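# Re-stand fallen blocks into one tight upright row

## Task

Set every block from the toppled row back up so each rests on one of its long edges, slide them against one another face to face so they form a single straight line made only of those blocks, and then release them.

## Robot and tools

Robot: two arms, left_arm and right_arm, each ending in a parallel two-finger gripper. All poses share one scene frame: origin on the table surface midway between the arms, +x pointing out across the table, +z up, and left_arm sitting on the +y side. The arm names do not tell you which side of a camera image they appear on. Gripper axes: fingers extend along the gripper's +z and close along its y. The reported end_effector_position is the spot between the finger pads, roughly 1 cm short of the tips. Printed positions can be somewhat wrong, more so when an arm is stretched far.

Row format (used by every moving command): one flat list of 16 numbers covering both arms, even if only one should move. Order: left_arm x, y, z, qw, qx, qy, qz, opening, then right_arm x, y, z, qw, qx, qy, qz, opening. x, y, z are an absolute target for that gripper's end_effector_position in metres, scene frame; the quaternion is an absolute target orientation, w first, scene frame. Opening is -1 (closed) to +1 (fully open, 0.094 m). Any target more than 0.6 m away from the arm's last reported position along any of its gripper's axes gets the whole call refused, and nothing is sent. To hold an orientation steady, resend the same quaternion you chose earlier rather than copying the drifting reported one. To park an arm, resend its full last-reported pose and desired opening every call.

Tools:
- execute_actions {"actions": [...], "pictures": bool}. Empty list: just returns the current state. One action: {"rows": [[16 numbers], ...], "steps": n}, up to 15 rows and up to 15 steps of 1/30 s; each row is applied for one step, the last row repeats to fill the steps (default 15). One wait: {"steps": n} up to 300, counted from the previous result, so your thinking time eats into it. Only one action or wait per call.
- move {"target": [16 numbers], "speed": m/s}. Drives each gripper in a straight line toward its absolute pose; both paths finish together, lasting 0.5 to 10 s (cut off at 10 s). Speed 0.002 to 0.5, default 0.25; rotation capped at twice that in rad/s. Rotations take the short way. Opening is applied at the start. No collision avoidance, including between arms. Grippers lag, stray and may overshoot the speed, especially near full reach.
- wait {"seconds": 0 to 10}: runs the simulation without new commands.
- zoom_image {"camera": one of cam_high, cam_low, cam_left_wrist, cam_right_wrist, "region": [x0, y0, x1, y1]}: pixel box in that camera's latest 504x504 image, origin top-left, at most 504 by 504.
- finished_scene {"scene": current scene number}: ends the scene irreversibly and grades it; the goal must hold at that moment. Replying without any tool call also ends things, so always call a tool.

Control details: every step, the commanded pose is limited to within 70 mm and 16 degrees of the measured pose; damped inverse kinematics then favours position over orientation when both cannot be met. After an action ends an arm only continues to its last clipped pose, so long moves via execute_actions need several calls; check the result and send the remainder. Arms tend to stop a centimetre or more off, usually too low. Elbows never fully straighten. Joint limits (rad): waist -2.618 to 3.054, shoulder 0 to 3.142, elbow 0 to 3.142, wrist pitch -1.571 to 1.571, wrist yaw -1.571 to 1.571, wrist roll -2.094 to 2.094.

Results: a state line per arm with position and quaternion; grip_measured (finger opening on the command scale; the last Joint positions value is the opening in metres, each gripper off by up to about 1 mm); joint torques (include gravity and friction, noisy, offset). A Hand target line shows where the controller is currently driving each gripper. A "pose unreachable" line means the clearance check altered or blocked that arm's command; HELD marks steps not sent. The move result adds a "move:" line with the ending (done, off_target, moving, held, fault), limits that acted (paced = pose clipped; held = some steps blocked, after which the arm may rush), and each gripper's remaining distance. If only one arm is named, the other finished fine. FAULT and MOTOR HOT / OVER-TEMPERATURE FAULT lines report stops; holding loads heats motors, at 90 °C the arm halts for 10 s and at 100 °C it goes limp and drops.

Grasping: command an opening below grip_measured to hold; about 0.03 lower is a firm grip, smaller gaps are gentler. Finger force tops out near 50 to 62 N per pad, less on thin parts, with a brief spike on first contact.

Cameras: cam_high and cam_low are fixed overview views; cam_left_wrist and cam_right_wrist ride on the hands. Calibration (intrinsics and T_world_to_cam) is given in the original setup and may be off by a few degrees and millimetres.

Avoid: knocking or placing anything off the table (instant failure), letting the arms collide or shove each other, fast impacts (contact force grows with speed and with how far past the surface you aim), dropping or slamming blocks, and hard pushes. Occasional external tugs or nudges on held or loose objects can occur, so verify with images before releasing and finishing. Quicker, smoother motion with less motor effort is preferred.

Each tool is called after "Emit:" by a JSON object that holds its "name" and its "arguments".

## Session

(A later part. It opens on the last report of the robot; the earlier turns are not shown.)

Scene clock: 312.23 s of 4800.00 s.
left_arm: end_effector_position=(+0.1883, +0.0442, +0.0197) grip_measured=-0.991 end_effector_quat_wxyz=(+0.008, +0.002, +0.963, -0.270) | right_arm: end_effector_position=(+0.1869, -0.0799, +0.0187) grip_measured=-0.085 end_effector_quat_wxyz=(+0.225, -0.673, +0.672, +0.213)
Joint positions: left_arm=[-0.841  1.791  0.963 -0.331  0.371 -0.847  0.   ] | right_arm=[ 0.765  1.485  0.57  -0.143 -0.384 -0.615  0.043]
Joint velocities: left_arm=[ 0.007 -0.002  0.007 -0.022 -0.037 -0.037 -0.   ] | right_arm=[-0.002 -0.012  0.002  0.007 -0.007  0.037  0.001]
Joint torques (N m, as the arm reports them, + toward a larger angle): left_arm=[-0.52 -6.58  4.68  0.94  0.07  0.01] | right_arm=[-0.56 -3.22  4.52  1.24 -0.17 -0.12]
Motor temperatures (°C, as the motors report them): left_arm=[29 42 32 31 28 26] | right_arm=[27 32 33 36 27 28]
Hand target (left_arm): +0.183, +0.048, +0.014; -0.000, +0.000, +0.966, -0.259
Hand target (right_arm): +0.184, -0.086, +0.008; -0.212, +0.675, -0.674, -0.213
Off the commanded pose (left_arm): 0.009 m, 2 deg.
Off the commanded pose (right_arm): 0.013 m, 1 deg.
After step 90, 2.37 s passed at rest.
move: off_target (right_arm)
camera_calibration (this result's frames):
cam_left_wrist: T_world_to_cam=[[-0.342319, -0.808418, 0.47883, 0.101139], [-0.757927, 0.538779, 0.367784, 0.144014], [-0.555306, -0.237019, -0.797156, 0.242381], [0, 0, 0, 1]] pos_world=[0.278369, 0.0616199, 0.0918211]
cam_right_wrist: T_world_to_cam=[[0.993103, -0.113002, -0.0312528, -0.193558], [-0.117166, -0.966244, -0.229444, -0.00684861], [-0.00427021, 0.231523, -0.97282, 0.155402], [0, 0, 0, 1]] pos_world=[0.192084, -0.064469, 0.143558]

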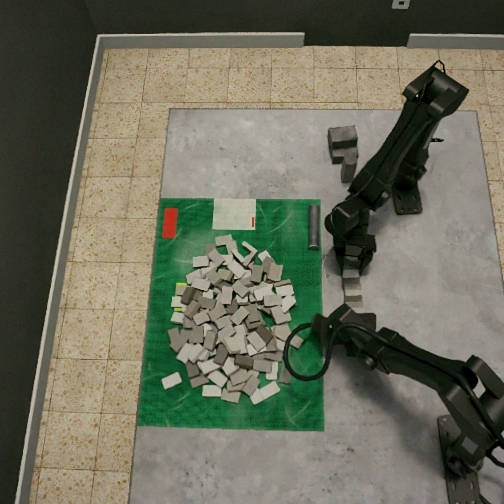

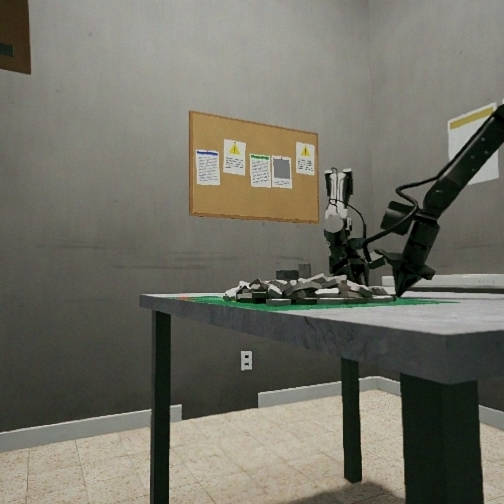

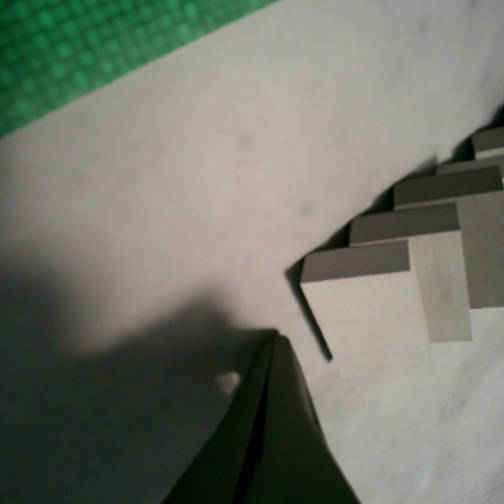

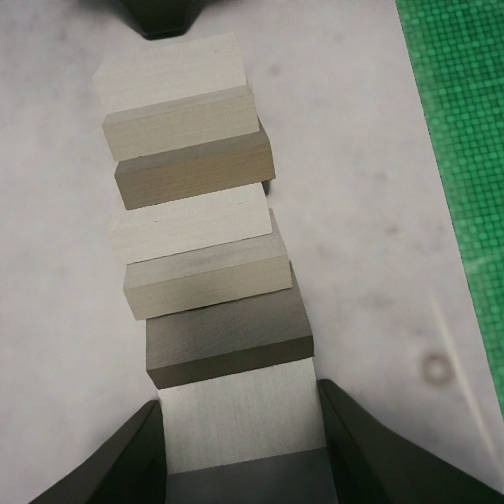

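Emit:
{"name": "execute_actions", "arguments": {"actions": []}}

Scene clock: 325.20 s of 4800.00 s.
left_arm: end_effector_position=(+0.1883, +0.0442, +0.0197) grip_measured=-0.991 end_effector_quat_wxyz=(+0.008, +0.002, +0.963, -0.270) | right_arm: end_effector_position=(+0.1869, -0.0799, +0.0188) grip_measured=-0.085 end_effector_quat_wxyz=(+0.225, -0.673, +0.671, +0.213)
Joint positions: left_arm=[-0.841  1.791  0.963 -0.331  0.371 -0.847  0.   ] | right_arm=[ 0.765  1.485  0.57  -0.143 -0.384 -0.615  0.043]
Joint velocities: left_arm=[-0.002  0.002 -0.007  0.037 -0.051 -0.051  0.001] | right_arm=[ 0.007 -0.012 -0.022 -0.066 -0.007 -0.007 -0.002]
Joint torques (N m, as the arm reports them, + toward a larger angle): left_arm=[-0.51 -6.45  4.67  0.95  0.07  0.02] | right_arm=[-0.54 -3.19  4.51  1.24 -0.22 -0.14]
Motor temperatures (°C, as the motors report them): left_arm=[29 42 32 31 28 26] | right_arm=[27 32 33 36 27 28]
Hand target (left_arm): +0.183, +0.048, +0.014; -0.000, +0.000, +0.966, -0.259
Hand target (right_arm): +0.184, -0.086, +0.008; -0.212, +0.675, -0.674, -0.213
Off the commanded pose (left_arm): 0.009 m, 2 deg.
Off the commanded pose (right_arm): 0.013 m, 1 deg.
Steps of this call (steps 1 to 90: nothing new was sent; then 9.97 s passed at rest). Readings (end_effector_position):
1: left_arm (+0.1883, +0.0442, +0.0197) | right_arm (+0.1869, -0.0799, +0.0187)
2: left_arm (+0.1883, +0.0442, +0.0197) | right_arm (+0.1869, -0.0799, +0.0187)
4: left_arm (+0.1883, +0.0442, +0.0197) | right_arm (+0.1869, -0.0799, +0.0188)
8: left_arm (+0.1883, +0.0442, +0.0197) | right_arm (+0.1869, -0.0799, +0.0188)
90: the state above
camera_calibration (this result's frames):
cam_left_wrist: T_world_to_cam=[[-0.342319, -0.808418, 0.47883, 0.101139], [-0.757927, 0.538779, 0.367784, 0.144014], [-0.555306, -0.237019, -0.797156, 0.242381], [0, 0, 0, 1]] pos_world=[0.278369, 0.0616199, 0.0918211]
cam_right_wrist: T_world_to_cam=[[0.993111, -0.112993, -0.0310371, -0.193606], [-0.117109, -0.966178, -0.229751, -0.00677495], [-0.00402705, 0.231803, -0.972754, 0.155407], [0, 0, 0, 1]] pos_world=[0.192104, -0.0644458, 0.143607]

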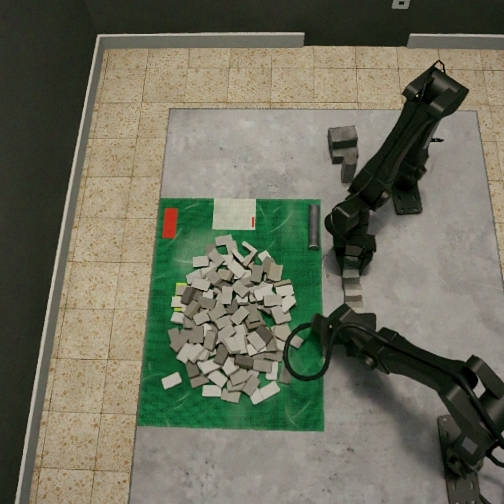

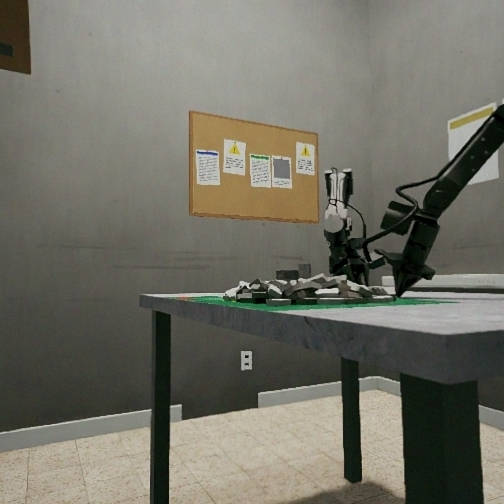

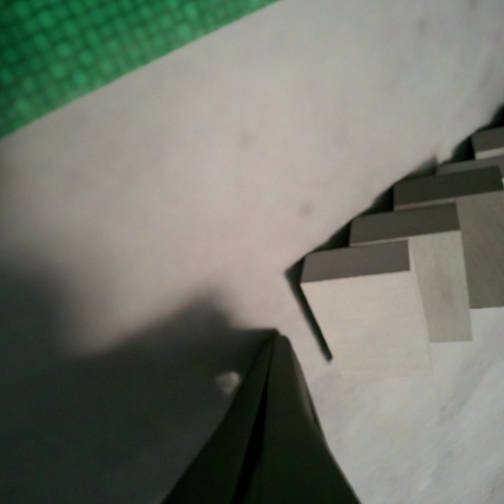

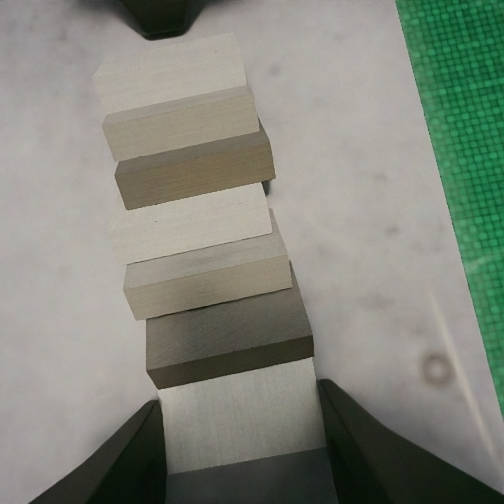

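Emit:
{"name": "move", "arguments": {"target": [0.183,0.048,0.014, 0,0,0.966,-0.2588, -1, 0.184,-0.086,0.008, 0.2127,-0.6745,0.6745,0.2127, -0.14], "speed": 0.02}}

Emit:
{"name": "move", "arguments": {"target": [0.183,0.048,0.014, 0,0,0.966,-0.2588, -1, 0.184,-0.066,0.010, 0.2127,-0.6745,0.6745,0.2127, -0.14], "speed": 0.02}}

Scene clock: 329.63 s of 4800.00 s.
left_arm: end_effector_position=(+0.1883, +0.0442, +0.0197) grip_measured=-0.991 end_effector_quat_wxyz=(+0.008, +0.002, +0.963, -0.270) | right_arm: end_effector_position=(+0.1869, -0.0799, +0.0188) grip_measured=-0.125 end_effector_quat_wxyz=(+0.225, -0.673, +0.671, +0.213)
Joint positions: left_arm=[-0.841  1.791  0.963 -0.331  0.371 -0.847  0.   ] | right_arm=[ 0.765  1.485  0.57  -0.143 -0.384 -0.615  0.041]
Joint velocities: left_arm=[ 0.007 -0.012  0.007 -0.022  0.022  0.051 -0.001] | right_arm=[ 0.002  0.007  0.002 -0.11  -0.022 -0.022 -0.   ]
Joint torques (N m, as the arm reports them, + toward a larger angle): left_arm=[-0.46 -6.55  4.67  0.94  0.07  0.01] | right_arm=[-0.54 -3.2   4.51  1.26 -0.19 -0.12]
Motor temperatures (°C, as the motors report them): left_arm=[29 42 32 31 28 26] | right_arm=[27 32 33 36 27 28]
Hand target (left_arm): +0.183, +0.048, +0.014; -0.000, +0.000, +0.966, -0.259
Hand target (right_arm): +0.184, -0.086, +0.008; -0.212, +0.674, -0.674, -0.213
Off the commanded pose (left_arm): 0.009 m, 2 deg.
Off the commanded pose (right_arm): 0.013 m, 1 deg.
After step 90, 0.50 s passed at rest.
move: off_target (right_arm)
camera_calibration (this result's frames):
cam_left_wrist: T_world_to_cam=[[-0.342319, -0.808418, 0.47883, 0.101139], [-0.757927, 0.538779, 0.367784, 0.144014], [-0.555306, -0.237019, -0.797156, 0.242381], [0, 0, 0, 1]] pos_world=[0.278369, 0.0616199, 0.0918211]
cam_right_wrist: T_world_to_cam=[[0.993111, -0.112993, -0.0310371, -0.193606], [-0.117109, -0.966178, -0.229751, -0.00677495], [-0.00402705, 0.231803, -0.972754, 0.155407], [0, 0, 0, 1]] pos_world=[0.192104, -0.0644458, 0.143607]

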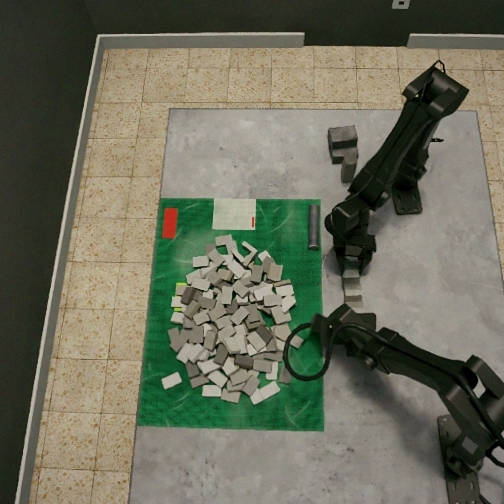

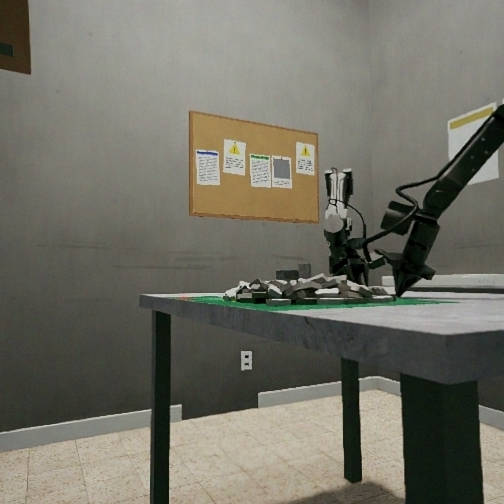

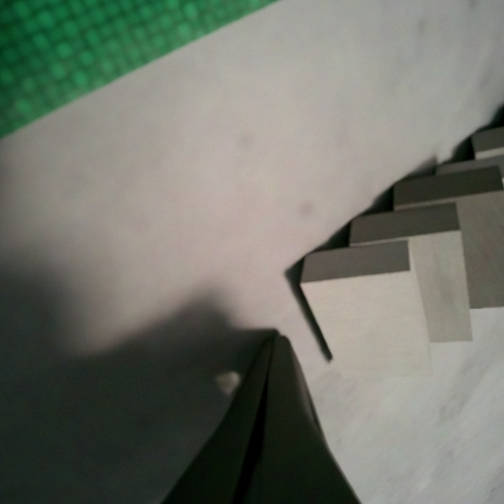

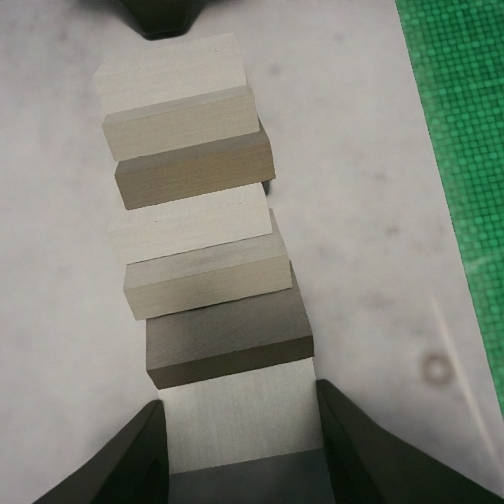

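Scene clock: 330.70 s of 4800.00 s.
left_arm: end_effector_position=(+0.1883, +0.0442, +0.0197) grip_measured=-0.991 end_effector_quat_wxyz=(+0.008, +0.002, +0.963, -0.270) | right_arm: end_effector_position=(+0.1858, -0.0679, +0.0181) grip_measured=-0.125 end_effector_quat_wxyz=(-0.228, +0.673, -0.668, -0.219)
Joint positions: left_arm=[-0.841  1.791  0.963 -0.331  0.371 -0.847  0.   ] | right_arm=[ 0.794  1.519  0.587 -0.107 -0.38  -0.588  0.041]
Joint velocities: left_arm=[ 0.007  0.012  0.012  0.066  0.037  0.007 -0.   ] | right_arm=[-0.022 -0.027 -0.007  0.051  0.022  0.037  0.   ]
Joint torques (N m, as the arm reports them, + toward a larger angle): left_arm=[-0.52 -6.53  4.65  0.94  0.08  0.02] | right_arm=[ 1.35 -2.15  7.48  1.09  0.01  0.14]
Motor temperatures (°C, as the motors report them): left_arm=[29 42 32 31 28 26] | right_arm=[27 32 33 36 27 28]
Hand target (left_arm): +0.183, +0.048, +0.014; -0.000, +0.000, +0.966, -0.259
Hand target (right_arm): +0.184, -0.066, +0.010; -0.213, +0.674, -0.674, -0.213
Off the commanded pose (left_arm): 0.009 m, 2 deg.
Off the commanded pose (right_arm): 0.009 m, 2 deg.
move: done
camera_calibration (this result's frames):
cam_left_wrist: T_world_to_cam=[[-0.342319, -0.808418, 0.47883, 0.101139], [-0.757927, 0.538779, 0.367784, 0.144014], [-0.555306, -0.237019, -0.797156, 0.242381], [0, 0, 0, 1]] pos_world=[0.278369, 0.0616199, 0.0918211]
cam_right_wrist: T_world_to_cam=[[0.993651, -0.107418, -0.0334635, -0.190885], [-0.112337, -0.963731, -0.242081, 0.00406902], [-0.00624591, 0.244303, -0.969679, 0.153224], [0, 0, 0, 1]] pos_world=[0.191087, -0.0540163, 0.143176]

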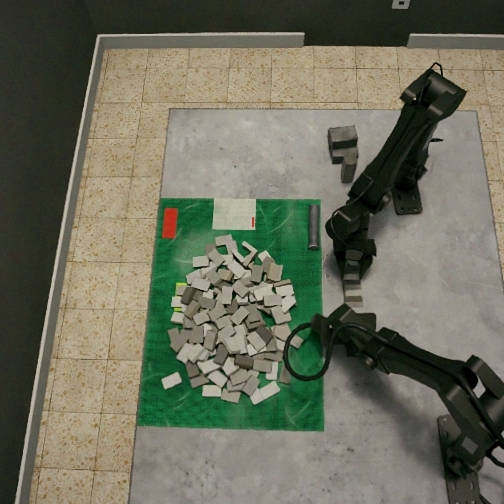

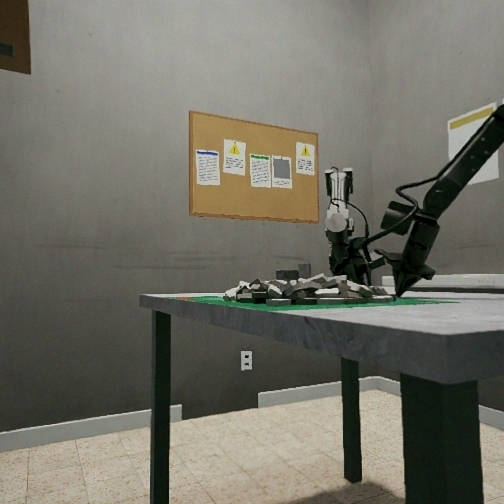

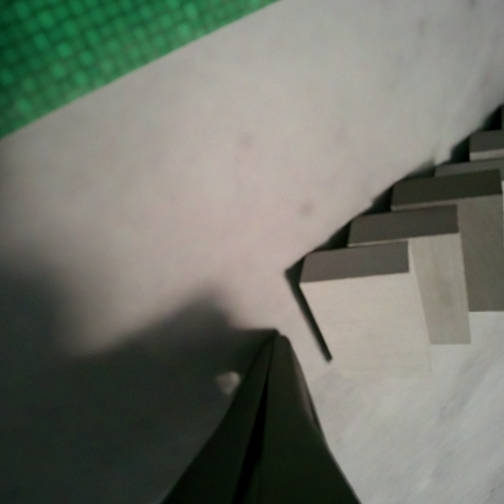

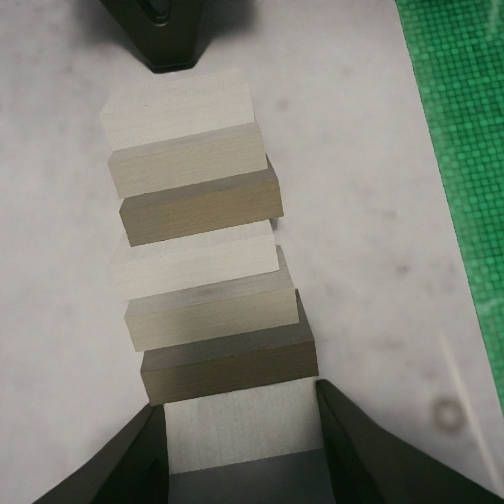

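Emit:
{"name": "move", "arguments": {"target": [0.183,0.048,0.014, 0,0,0.966,-0.2588, -1, 0.184,-0.050,0.010, 0.2127,-0.6745,0.6745,0.2127, -0.14], "speed": 0.02}}

Scene clock: 335.40 s of 4800.00 s.
left_arm: end_effector_position=(+0.1883, +0.0442, +0.0197) grip_measured=-0.991 end_effector_quat_wxyz=(+0.008, +0.002, +0.963, -0.270) | right_arm: end_effector_position=(+0.1853, -0.0515, +0.0183) grip_measured=-0.125 end_effector_quat_wxyz=(-0.228, +0.674, -0.667, -0.220)
Joint positions: left_arm=[-0.841  1.791  0.963 -0.331  0.37  -0.847  0.   ] | right_arm=[ 0.835  1.567  0.631 -0.089 -0.363 -0.553  0.041]
Joint velocities: left_arm=[ 0.002 -0.022 -0.002 -0.037 -0.022 -0.066  0.   ] | right_arm=[ 0.007 -0.022 -0.017 -0.007 -0.081 -0.051 -0.001]
Joint torques (N m, as the arm reports them, + toward a larger angle): left_arm=[-0.54 -6.51  4.68  0.93  0.08  0.04] | right_arm=[ 1.18 -2.63  7.54  1.08  0.02  0.16]
Motor temperatures (°C, as the motors report them): left_arm=[29 42 32 31 28 26] | right_arm=[27 32 33 35 27 28]
Hand target (left_arm): +0.183, +0.048, +0.014; +0.000, +0.000, +0.966, -0.259
Hand target (right_arm): +0.184, -0.050, +0.010; -0.213, +0.675, -0.674, -0.213
Off the commanded pose (left_arm): 0.009 m, 2 deg.
Off the commanded pose (right_arm): 0.009 m, 2 deg.
After step 90, 0.50 s passed at rest.
move: done
camera_calibration (this result's frames):
cam_left_wrist: T_world_to_cam=[[-0.342312, -0.80859, 0.478544, 0.10121], [-0.758099, 0.538571, 0.367733, 0.144083], [-0.555075, -0.236904, -0.79735, 0.242356], [0, 0, 0, 1]] pos_world=[0.2784, 0.0616541, 0.0918249]
cam_right_wrist: T_world_to_cam=[[0.994063, -0.10314, -0.0346459, -0.188412], [-0.108489, -0.963776, -0.243651, 0.0191228], [-0.00826089, 0.245963, -0.969244, 0.149799], [0, 0, 0, 1]] pos_world=[0.190606, -0.0378475, 0.143323]

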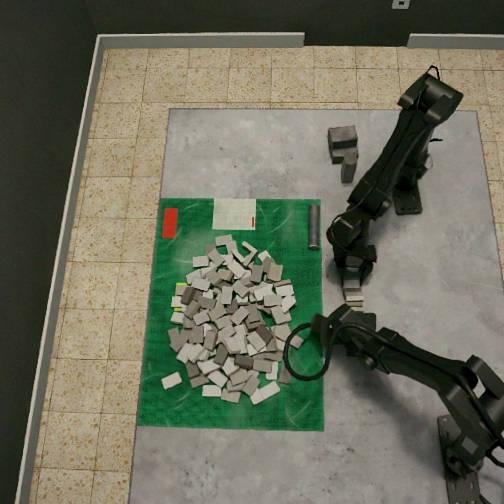

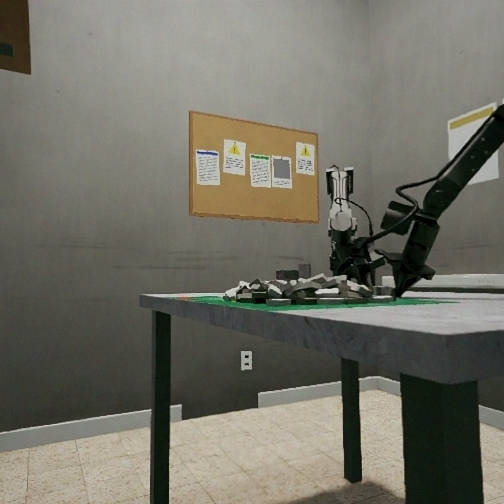

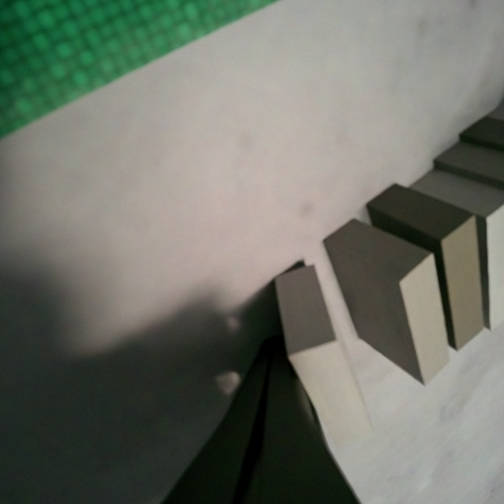

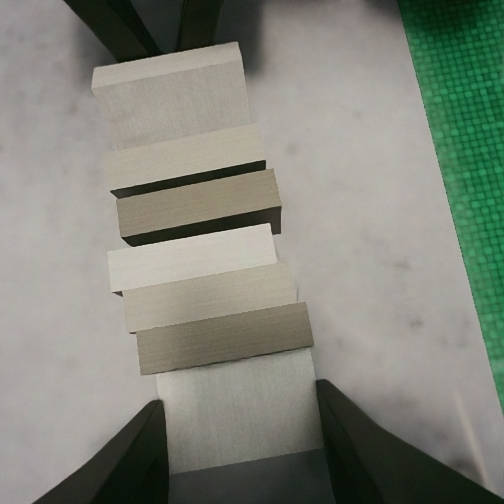

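Emit:
{"name": "zoom_image", "arguments": {"camera": "cam_left_wrist", "region": [230, 100, 504, 460]}}

Emit:
{"name": "zoom_image", "arguments": {"camera": "cam_right_wrist", "region": [60, 0, 360, 440]}}

Region (230, 100, 504, 460) of cam_left_wrist's 504x504 image, scaled by 1.400, with more detail than that image has; it fills the left 384 columns of this view, and the rest is white.

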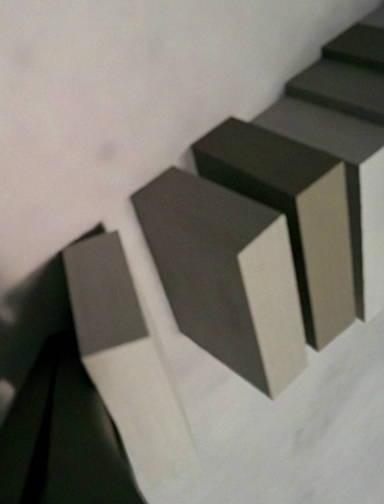

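Region (60, 0, 360, 440) of cam_right_wrist's 504x504 image, scaled by 1.145, with more detail than that image has; it fills the left 344 columns of this view, and the rest is white.

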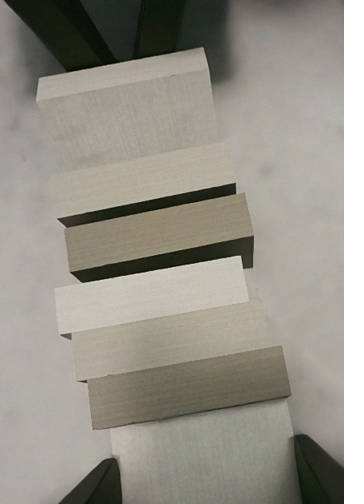

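Emit:
{"name": "move", "arguments": {"target": [0.183,0.046,0.028, 0,0,0.966,-0.2588, -1, 0.184,-0.085,0.010, 0.2127,-0.6745,0.6745,0.2127, -0.14], "speed": 0.03}}

Scene clock: 394.30 s of 4800.00 s.
left_arm: end_effector_position=(+0.1848, +0.0477, +0.0192) grip_measured=-0.991 end_effector_quat_wxyz=(+0.001, +0.000, +0.965, -0.263) | right_arm: end_effector_position=(+0.1909, -0.0679, +0.0184) grip_measured=-0.125 end_effector_quat_wxyz=(-0.235, +0.672, -0.665, -0.223)
Joint positions: left_arm=[-0.841  1.786  0.963 -0.356  0.37  -0.848  0.   ] | right_arm=[ 0.772  1.527  0.585 -0.088 -0.399 -0.606  0.041]
Joint velocities: left_arm=[ 0.007 -0.007 -0.007  0.037  0.007  0.007 -0.   ] | right_arm=[-0.007  0.007 -0.017  0.081 -0.051 -0.007 -0.   ]
Joint torques (N m, as the arm reports them, + toward a larger angle): left_arm=[-0.91 -8.14  6.63  0.69  0.05 -0.02] | right_arm=[-0.81 -6.7   3.78  0.67 -0.06 -0.19]
Motor temperatures (°C, as the motors report them): left_arm=[29 42 32 31 28 26] | right_arm=[27 32 35 35 27 28]
Hand target (left_arm): +0.183, +0.046, +0.028; +0.000, -0.000, +0.966, -0.259
Hand target (right_arm): +0.184, -0.084, +0.009; -0.212, +0.675, -0.674, -0.213
Off the commanded pose (left_arm): 0.009 m, 1 deg.
Off the commanded pose (right_arm): 0.020 m, 3 deg.
After step 90, 54.43 s passed at rest.
move: off_target (right_arm)
camera_calibration (this result's frames):
cam_left_wrist: T_world_to_cam=[[-0.334848, -0.815398, 0.472232, 0.10209], [-0.752952, 0.532854, 0.386173, 0.138728], [-0.566516, -0.226259, -0.792381, 0.242327], [0, 0, 0, 1]] pos_world=[0.275923, 0.0641505, 0.0902319]
cam_right_wrist: T_world_to_cam=[[0.99399, -0.104795, -0.0316456, -0.195789], [-0.109421, -0.95964, -0.259071, 0.00467535], [-0.00321907, 0.260977, -0.96534, 0.154037], [0, 0, 0, 1]] pos_world=[0.195619, -0.0562311, 0.143713]

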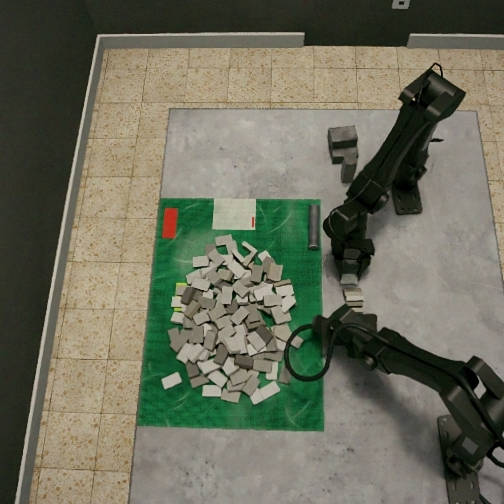

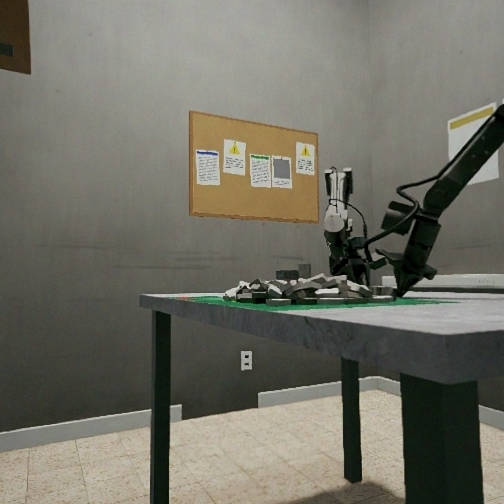

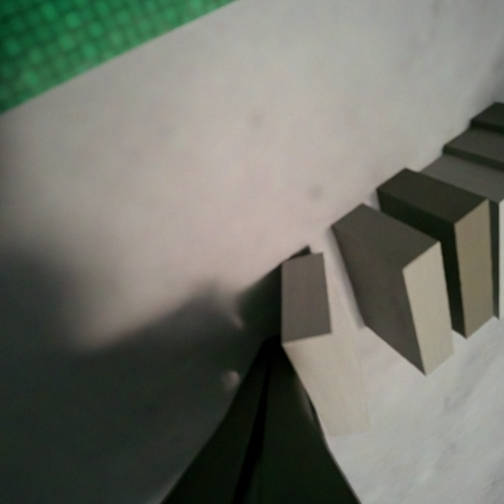

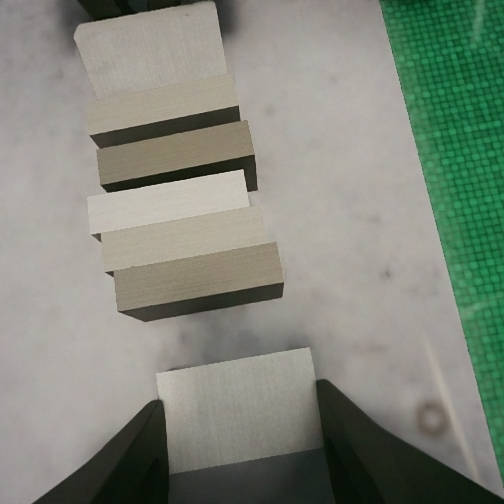

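Emit:
{"name": "move", "arguments": {"target": [0.183,0.042,0.038, 0,0,0.966,-0.2588, -1, 0.184,-0.085,0.016, 0.2127,-0.6745,0.6745,0.2127, -0.14], "speed": 0.03}}

Scene clock: 398.60 s of 4800.00 s.
left_arm: end_effector_position=(+0.1788, +0.0488, +0.0214) grip_measured=-0.991 end_effector_quat_wxyz=(-0.013, -0.003, +0.968, -0.250) | right_arm: end_effector_position=(+0.1877, -0.0733, +0.0186) grip_measured=-0.125 end_effector_quat_wxyz=(-0.226, +0.675, -0.667, -0.219)
Joint positions: left_arm=[-0.852  1.786  0.988 -0.417  0.368 -0.856  0.   ] | right_arm=[ 0.772  1.51   0.585 -0.128 -0.393 -0.614  0.041]
Joint velocities: left_arm=[-0.012  0.007 -0.012 -0.066 -0.051 -0.037 -0.   ] | right_arm=[-0.002 -0.017  0.007 -0.051 -0.037 -0.022 -0.   ]
Joint torques (N m, as the arm reports them, + toward a larger angle): left_arm=[-0.77 -9.16  7.14  0.81  0.09 -0.02] | right_arm=[-0.74 -6.7   4.89  0.74 -0.14 -0.11]
Motor temperatures (°C, as the motors report them): left_arm=[29 42 33 31 28 26] | right_arm=[27 32 34 34 27 28]
Hand target (left_arm): +0.183, +0.042, +0.038; -0.000, -0.000, +0.966, -0.259
Hand target (right_arm): +0.184, -0.084, +0.016; -0.212, +0.675, -0.674, -0.213
Off the commanded pose (left_arm): 0.018 m, 2 deg.
Off the commanded pose (right_arm): 0.013 m, 2 deg.
After step 90, 0.17 s passed at rest.
move: off_target (left_arm, right_arm)
camera_calibration (this result's frames):
cam_left_wrist: T_world_to_cam=[[-0.323145, -0.827437, 0.459266, 0.0987471], [-0.74069, 0.523203, 0.42147, 0.130243], [-0.589029, -0.203978, -0.781945, 0.243621], [0, 0, 0, 1]] pos_world=[0.271879, 0.0632568, 0.0902533]
cam_right_wrist: T_world_to_cam=[[0.994128, -0.102406, -0.0349789, -0.192979], [-0.107811, -0.965156, -0.238432, -0.00187284], [-0.00934336, 0.240803, -0.970529, 0.1553], [0, 0, 0, 1]] pos_world=[0.193094, -0.0589663, 0.143526]

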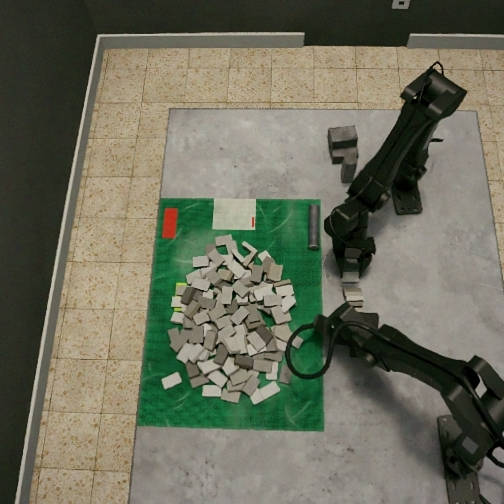

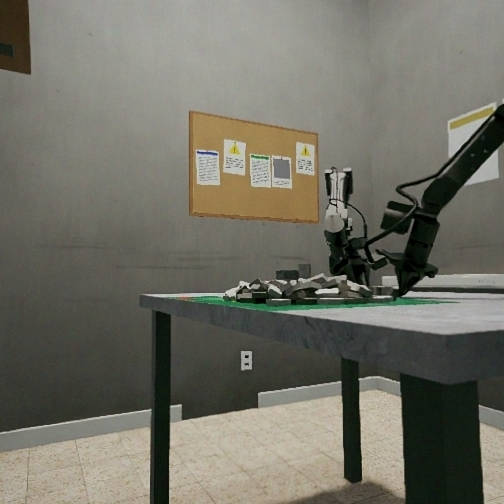

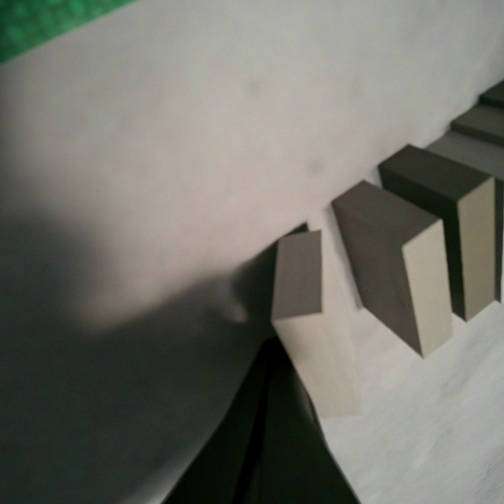

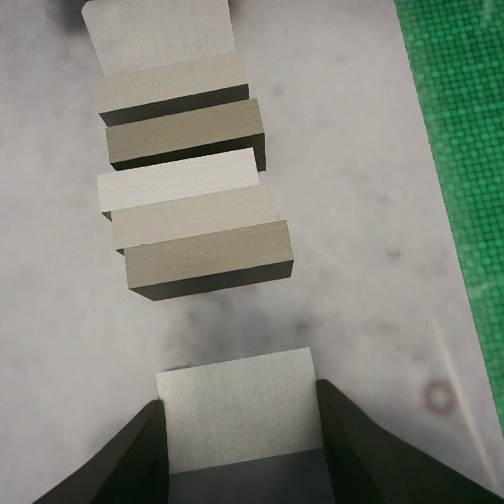

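Emit:
{"name": "move", "arguments": {"target": [0.186,0.036,0.050, 0,0,0.966,-0.2588, -1, 0.184,-0.085,0.016, 0.2127,-0.6745,0.6745,0.2127, -0.14], "speed": 0.03}}

Scene clock: 402.10 s of 4800.00 s.
left_arm: end_effector_position=(+0.1822, +0.0422, +0.0333) grip_measured=-0.991 end_effector_quat_wxyz=(-0.013, -0.002, +0.968, -0.250) | right_arm: end_effector_position=(+0.1877, -0.0734, +0.0186) grip_measured=-0.125 end_effector_quat_wxyz=(-0.226, +0.676, -0.667, -0.218)
Joint positions: left_arm=[-0.858  1.786  1.043 -0.469  0.366 -0.863  0.   ] | right_arm=[ 0.772  1.51   0.585 -0.128 -0.393 -0.615  0.041]
Joint velocities: left_arm=[ 0.007 -0.002 -0.012 -0.022 -0.007 -0.081  0.   ] | right_arm=[ 0.007 -0.012 -0.007 -0.007 -0.051  0.051 -0.   ]
Joint torques (N m, as the arm reports them, + toward a larger angle): left_arm=[-0.75 -9.28  7.11  0.82  0.08 -0.01] | right_arm=[-0.78 -6.77  4.88  0.71 -0.1  -0.09]
Motor temperatures (°C, as the motors report them): left_arm=[29 43 33 31 28 26] | right_arm=[27 33 34 34 27 28]
Hand target (left_arm): +0.185, +0.036, +0.050; +0.000, -0.000, +0.966, -0.259
Hand target (right_arm): +0.184, -0.084, +0.016; -0.213, +0.675, -0.674, -0.213
Off the commanded pose (left_arm): 0.018 m, 2 deg.
Off the commanded pose (right_arm): 0.012 m, 2 deg.
move: off_target (left_arm, right_arm)
camera_calibration (this result's frames):
cam_left_wrist: T_world_to_cam=[[-0.323586, -0.827046, 0.459659, 0.0889447], [-0.740417, 0.523795, 0.421213, 0.131164], [-0.58913, -0.204041, -0.781852, 0.253594], [0, 0, 0, 1]] pos_world=[0.275298, 0.0566017, 0.10214]
cam_right_wrist: T_world_to_cam=[[0.994226, -0.101698, -0.0342439, -0.192951], [-0.106943, -0.965357, -0.238011, -0.00217629], [-0.00885232, 0.240299, -0.970659, 0.155203], [0, 0, 0, 1]] pos_world=[0.192978, -0.0590188, 0.143524]

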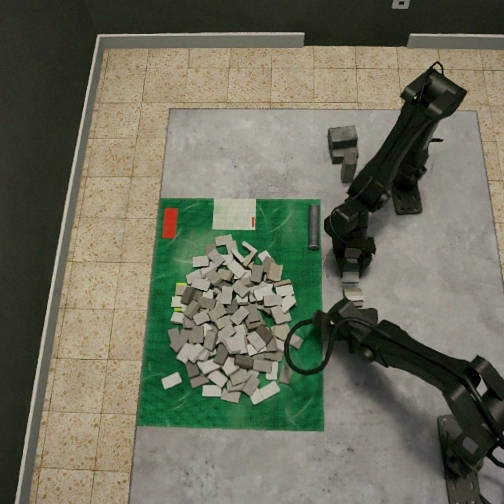

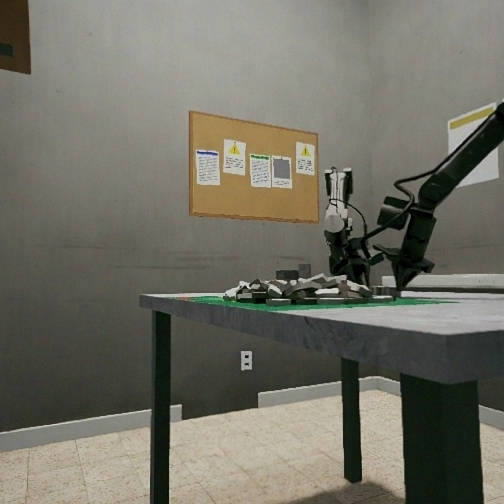

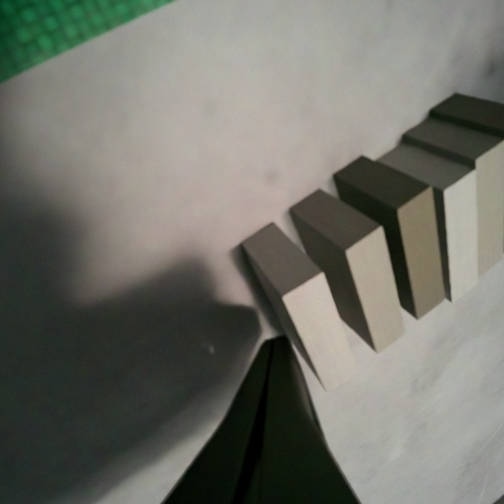

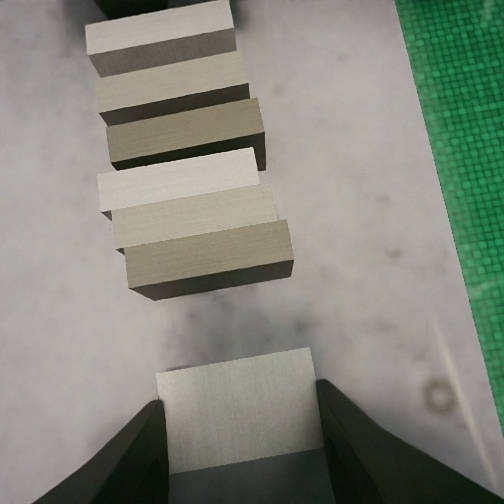

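Emit:
{"name": "move", "arguments": {"target": [0.186,0.075,0.075, 0,0,0.966,-0.2588, -1, 0.184,-0.085,0.016, 0.2127,-0.6745,0.6745,0.2127, 0.4], "speed": 0.06}}

Emit:
{"name": "move", "arguments": {"target": [0.15,0.16,0.16, 0,0,0.966,-0.2588, -1, 0.184,-0.075,0.075, -0.0616,-0.7044,0.7044,-0.0616, 0.4], "speed": 0.1}}

Scene clock: 416.23 s of 4800.00 s.
left_arm: end_effector_position=(+0.1893, +0.0715, +0.0711) grip_measured=-0.991 end_effector_quat_wxyz=(+0.005, -0.003, +0.967, -0.256) | right_arm: end_effector_position=(+0.1843, -0.0788, +0.0147) grip_measured=+0.398 end_effector_quat_wxyz=(-0.211, +0.676, -0.673, -0.215)
Joint positions: left_arm=[-0.783  1.649  1.043 -0.598  0.375 -0.793  0.   ] | right_arm=[ 0.772  1.51   0.585 -0.16  -0.387 -0.615  0.066]
Joint velocities: left_arm=[-0.002 -0.012 -0.002  0.051 -0.037  0.037  0.001] | right_arm=[-0.002 -0.027  0.007 -0.022 -0.007 -0.051 -0.001]
Joint torques (N m, as the arm reports them, + toward a larger angle): left_arm=[ 0.72 -7.84  5.16  0.81  0.27  0.15] | right_arm=[-0.79 -6.88  4.82  0.98 -0.17 -0.08]
Motor temperatures (°C, as the motors report them): left_arm=[29 44 34 31 28 26] | right_arm=[27 33 34 34 27 28]
Hand target (left_arm): +0.185, +0.076, +0.075; +0.001, +0.000, +0.966, -0.258
Hand target (right_arm): +0.184, -0.085, +0.016; -0.213, +0.675, -0.674, -0.213
Off the commanded pose (left_arm): 0.006 m, 1 deg.
Off the commanded pose (right_arm): 0.006 m, 0 deg.
After step 90, 9.77 s passed at rest.
move: done
camera_calibration (this result's frames):
cam_left_wrist: T_world_to_cam=[[-0.33053, -0.824807, 0.458741, 0.0993245], [-0.759795, 0.520883, 0.389092, 0.1113], [-0.559876, -0.219943, -0.798851, 0.290152], [0, 0, 0, 1]] pos_world=[0.279844, 0.0877661, 0.142918]
cam_right_wrist: T_world_to_cam=[[0.993269, -0.105359, -0.048131, -0.190144], [-0.113191, -0.971085, -0.210196, -0.0083261], [-0.0245932, 0.214229, -0.976474, 0.153648], [0, 0, 0, 1]] pos_world=[0.1917, -0.0610346, 0.139131]

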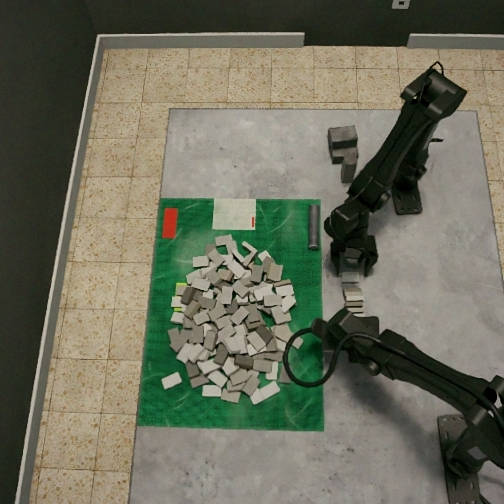

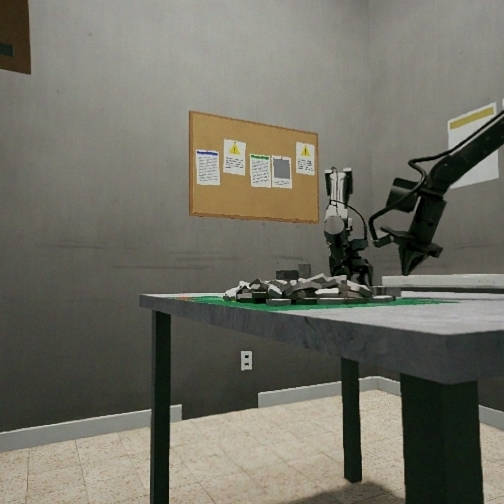

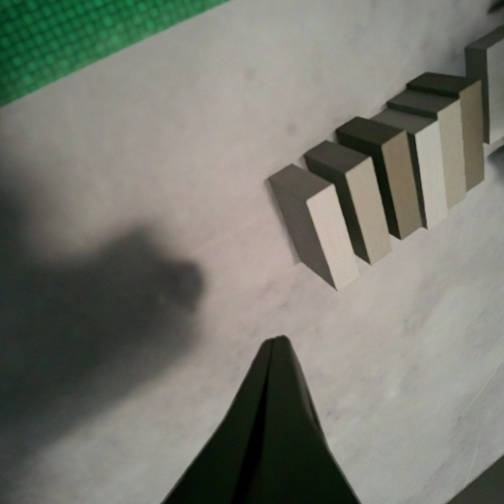

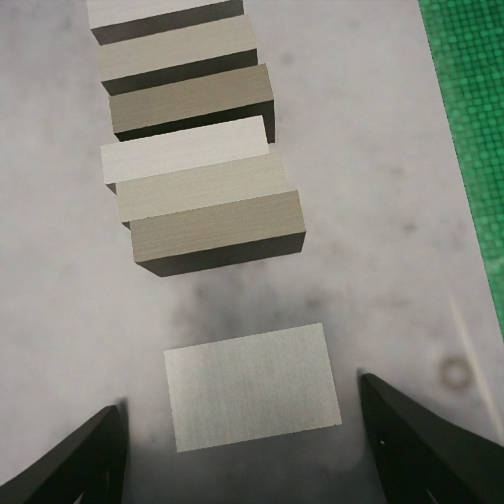

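Scene clock: 420.70 s of 4800.00 s.
left_arm: end_effector_position=(+0.1448, +0.1633, +0.1425) grip_measured=-0.991 end_effector_quat_wxyz=(-0.014, -0.007, +0.970, -0.242) | right_arm: end_effector_position=(+0.1822, -0.0810, +0.0684) grip_measured=+0.398 end_effector_quat_wxyz=(+0.068, +0.709, -0.699, +0.058)
Joint positions: left_arm=[-0.597  1.304  1.043 -1.069  0.43  -0.597  0.   ] | right_arm=[ 1.027  1.913  1.456 -1.28   0.066 -0.461  0.066]
Joint velocities: left_arm=[-0.007 -0.002  0.007 -0.066  0.007  0.037  0.001] | right_arm=[ 0.002  0.007  0.012  0.022 -0.007  0.007 -0.001]
Joint torques (N m, as the arm reports them, + toward a larger angle): left_arm=[ 0.85 -5.17  8.18  0.62  0.34  0.14] | right_arm=[ 0.76 -7.74  8.92 -0.15  0.11  0.11]
Motor temperatures (°C, as the motors report them): left_arm=[29 44 34 31 28 26] | right_arm=[27 33 34 34 27 28]
Hand target (left_arm): +0.148, +0.162, +0.159; +0.001, +0.000, +0.966, -0.257
Hand target (right_arm): +0.183, -0.074, +0.074; +0.060, +0.709, -0.701, +0.060
Off the commanded pose (left_arm): 0.019 m, 3 deg.
Off the commanded pose (right_arm): 0.009 m, 1 deg.
move: off_target (left_arm)
camera_calibration (this result's frames):
cam_left_wrist: T_world_to_cam=[[-0.314784, -0.837623, 0.44643, 0.129155], [-0.742953, 0.510153, 0.433318, -0.00503168], [-0.590704, -0.195275, -0.782902, 0.340575], [0, 0, 0, 1]] pos_world=[0.238097, 0.177256, 0.211159]
cam_right_wrist: T_world_to_cam=[[0.994717, -0.0975932, 0.0318349, -0.190812], [-0.0991707, -0.83348, 0.543577, -0.0424273], [-0.0265156, -0.543862, -0.838756, 0.136086], [0, 0, 0, 1]] pos_world=[0.189204, 0.0200279, 0.14328]

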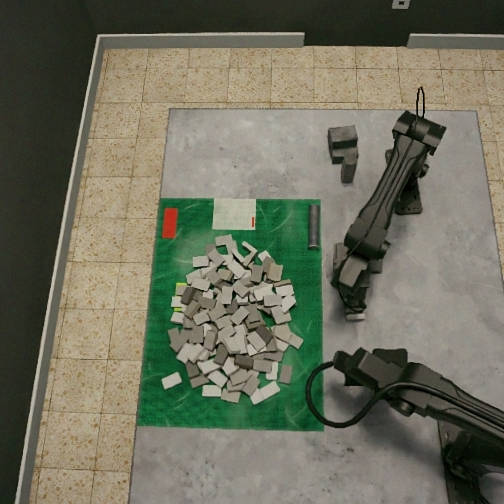

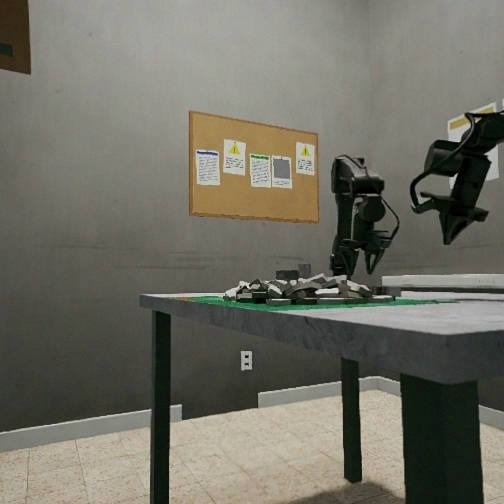

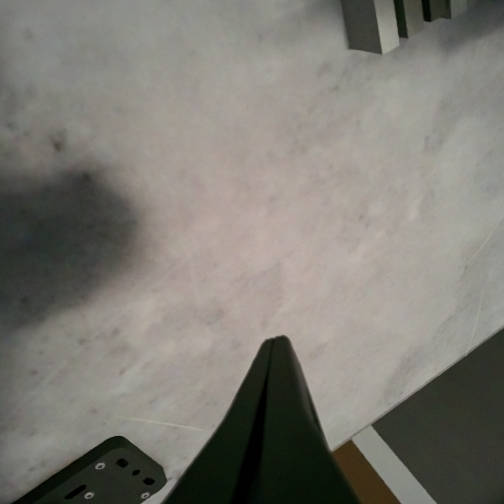

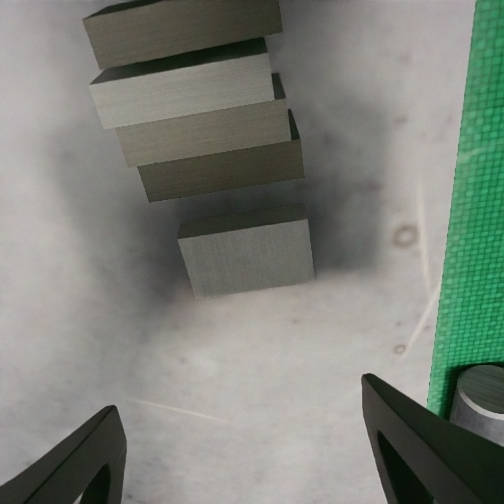

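Emit:
{"name": "move", "arguments": {"target": [0.12,0.20,0.16, 0,0,0.966,-0.2588, -1, 0.186,-0.052,0.045, -0.0616,-0.7044,0.7044,-0.0616, 0.4], "speed": 0.06}}

Scene clock: 442.87 s of 4800.00 s.
left_arm: end_effector_position=(+0.1274, +0.1974, +0.1604) grip_measured=-0.991 end_effector_quat_wxyz=(+0.008, -0.002, +0.967, -0.254) | right_arm: end_effector_position=(+0.1819, -0.0663, +0.0404) grip_measured=+0.398 end_effector_quat_wxyz=(-0.084, -0.704, +0.702, -0.066)
Joint positions: left_arm=[-0.483  1.15   1.006 -1.185  0.459 -0.477  0.   ] | right_arm=[ 1.047  2.023  1.49  -1.242  0.067 -0.429  0.066]
Joint velocities: left_arm=[ 0.017 -0.012  0.007 -0.007  0.007  0.007 -0.   ] | right_arm=[-0.002 -0.002 -0.007 -0.007 -0.051  0.022  0.001]
Joint torques (N m, as the arm reports them, + toward a larger angle): left_arm=[ 0.86 -3.79  4.6   0.67  0.33  0.15] | right_arm=[ 0.7  -8.66  8.76  0.07  0.08  0.12]
Motor temperatures (°C, as the motors report them): left_arm=[29 41 35 31 28 26] | right_arm=[27 35 36 33 27 28]
Hand target (left_arm): +0.119, +0.200, +0.159; +0.000, -0.000, +0.966, -0.258
Hand target (right_arm): +0.186, -0.052, +0.045; +0.062, +0.704, -0.705, +0.061
Off the commanded pose (left_arm): 0.008 m, 1 deg.
Off the commanded pose (right_arm): 0.016 m, 3 deg.
After step 90, 17.93 s passed at rest.
move: off_target (right_arm)
camera_calibration (this result's frames):
cam_left_wrist: T_world_to_cam=[[-0.333497, -0.826902, 0.452783, 0.143485], [-0.762326, 0.519097, 0.386518, -0.0349375], [-0.554651, -0.216266, -0.803487, 0.353798], [0, 0, 0, 1]] pos_world=[0.217452, 0.213298, 0.232808]
cam_right_wrist: T_world_to_cam=[[0.993841, -0.107673, 0.0261989, -0.188517], [-0.103205, -0.813265, 0.572668, -0.0140209], [-0.0403539, -0.571845, -0.819369, 0.12041], [0, 0, 0, 1]] pos_world=[0.190768, 0.0371549, 0.111628]

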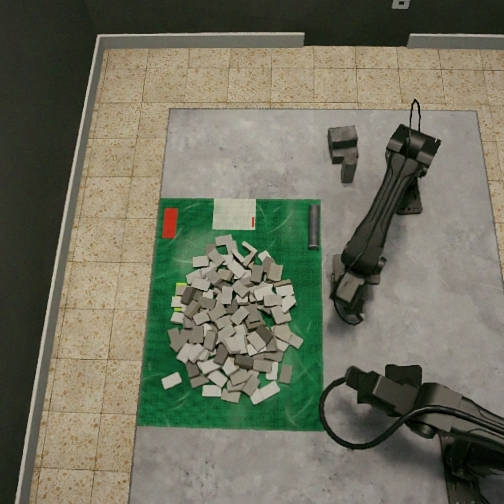

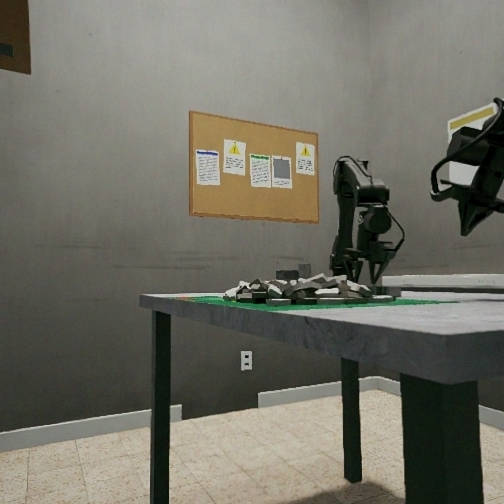

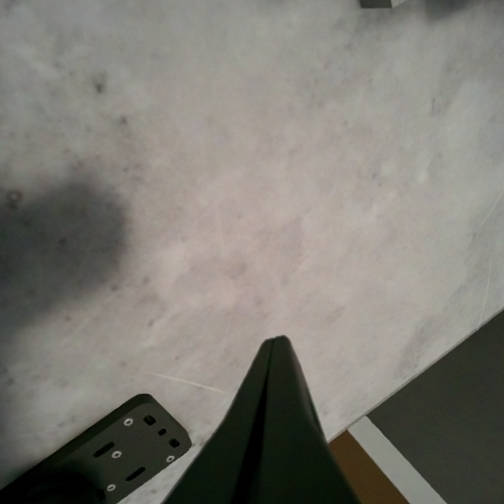

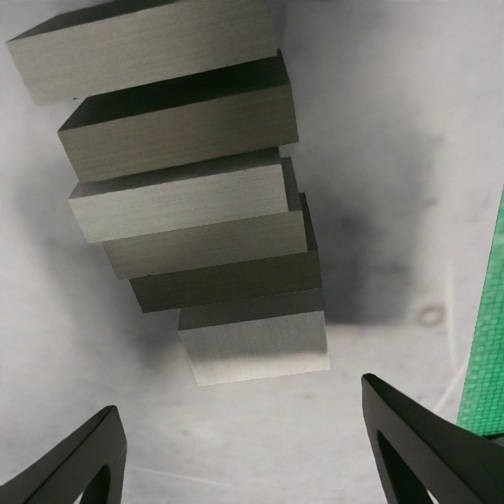

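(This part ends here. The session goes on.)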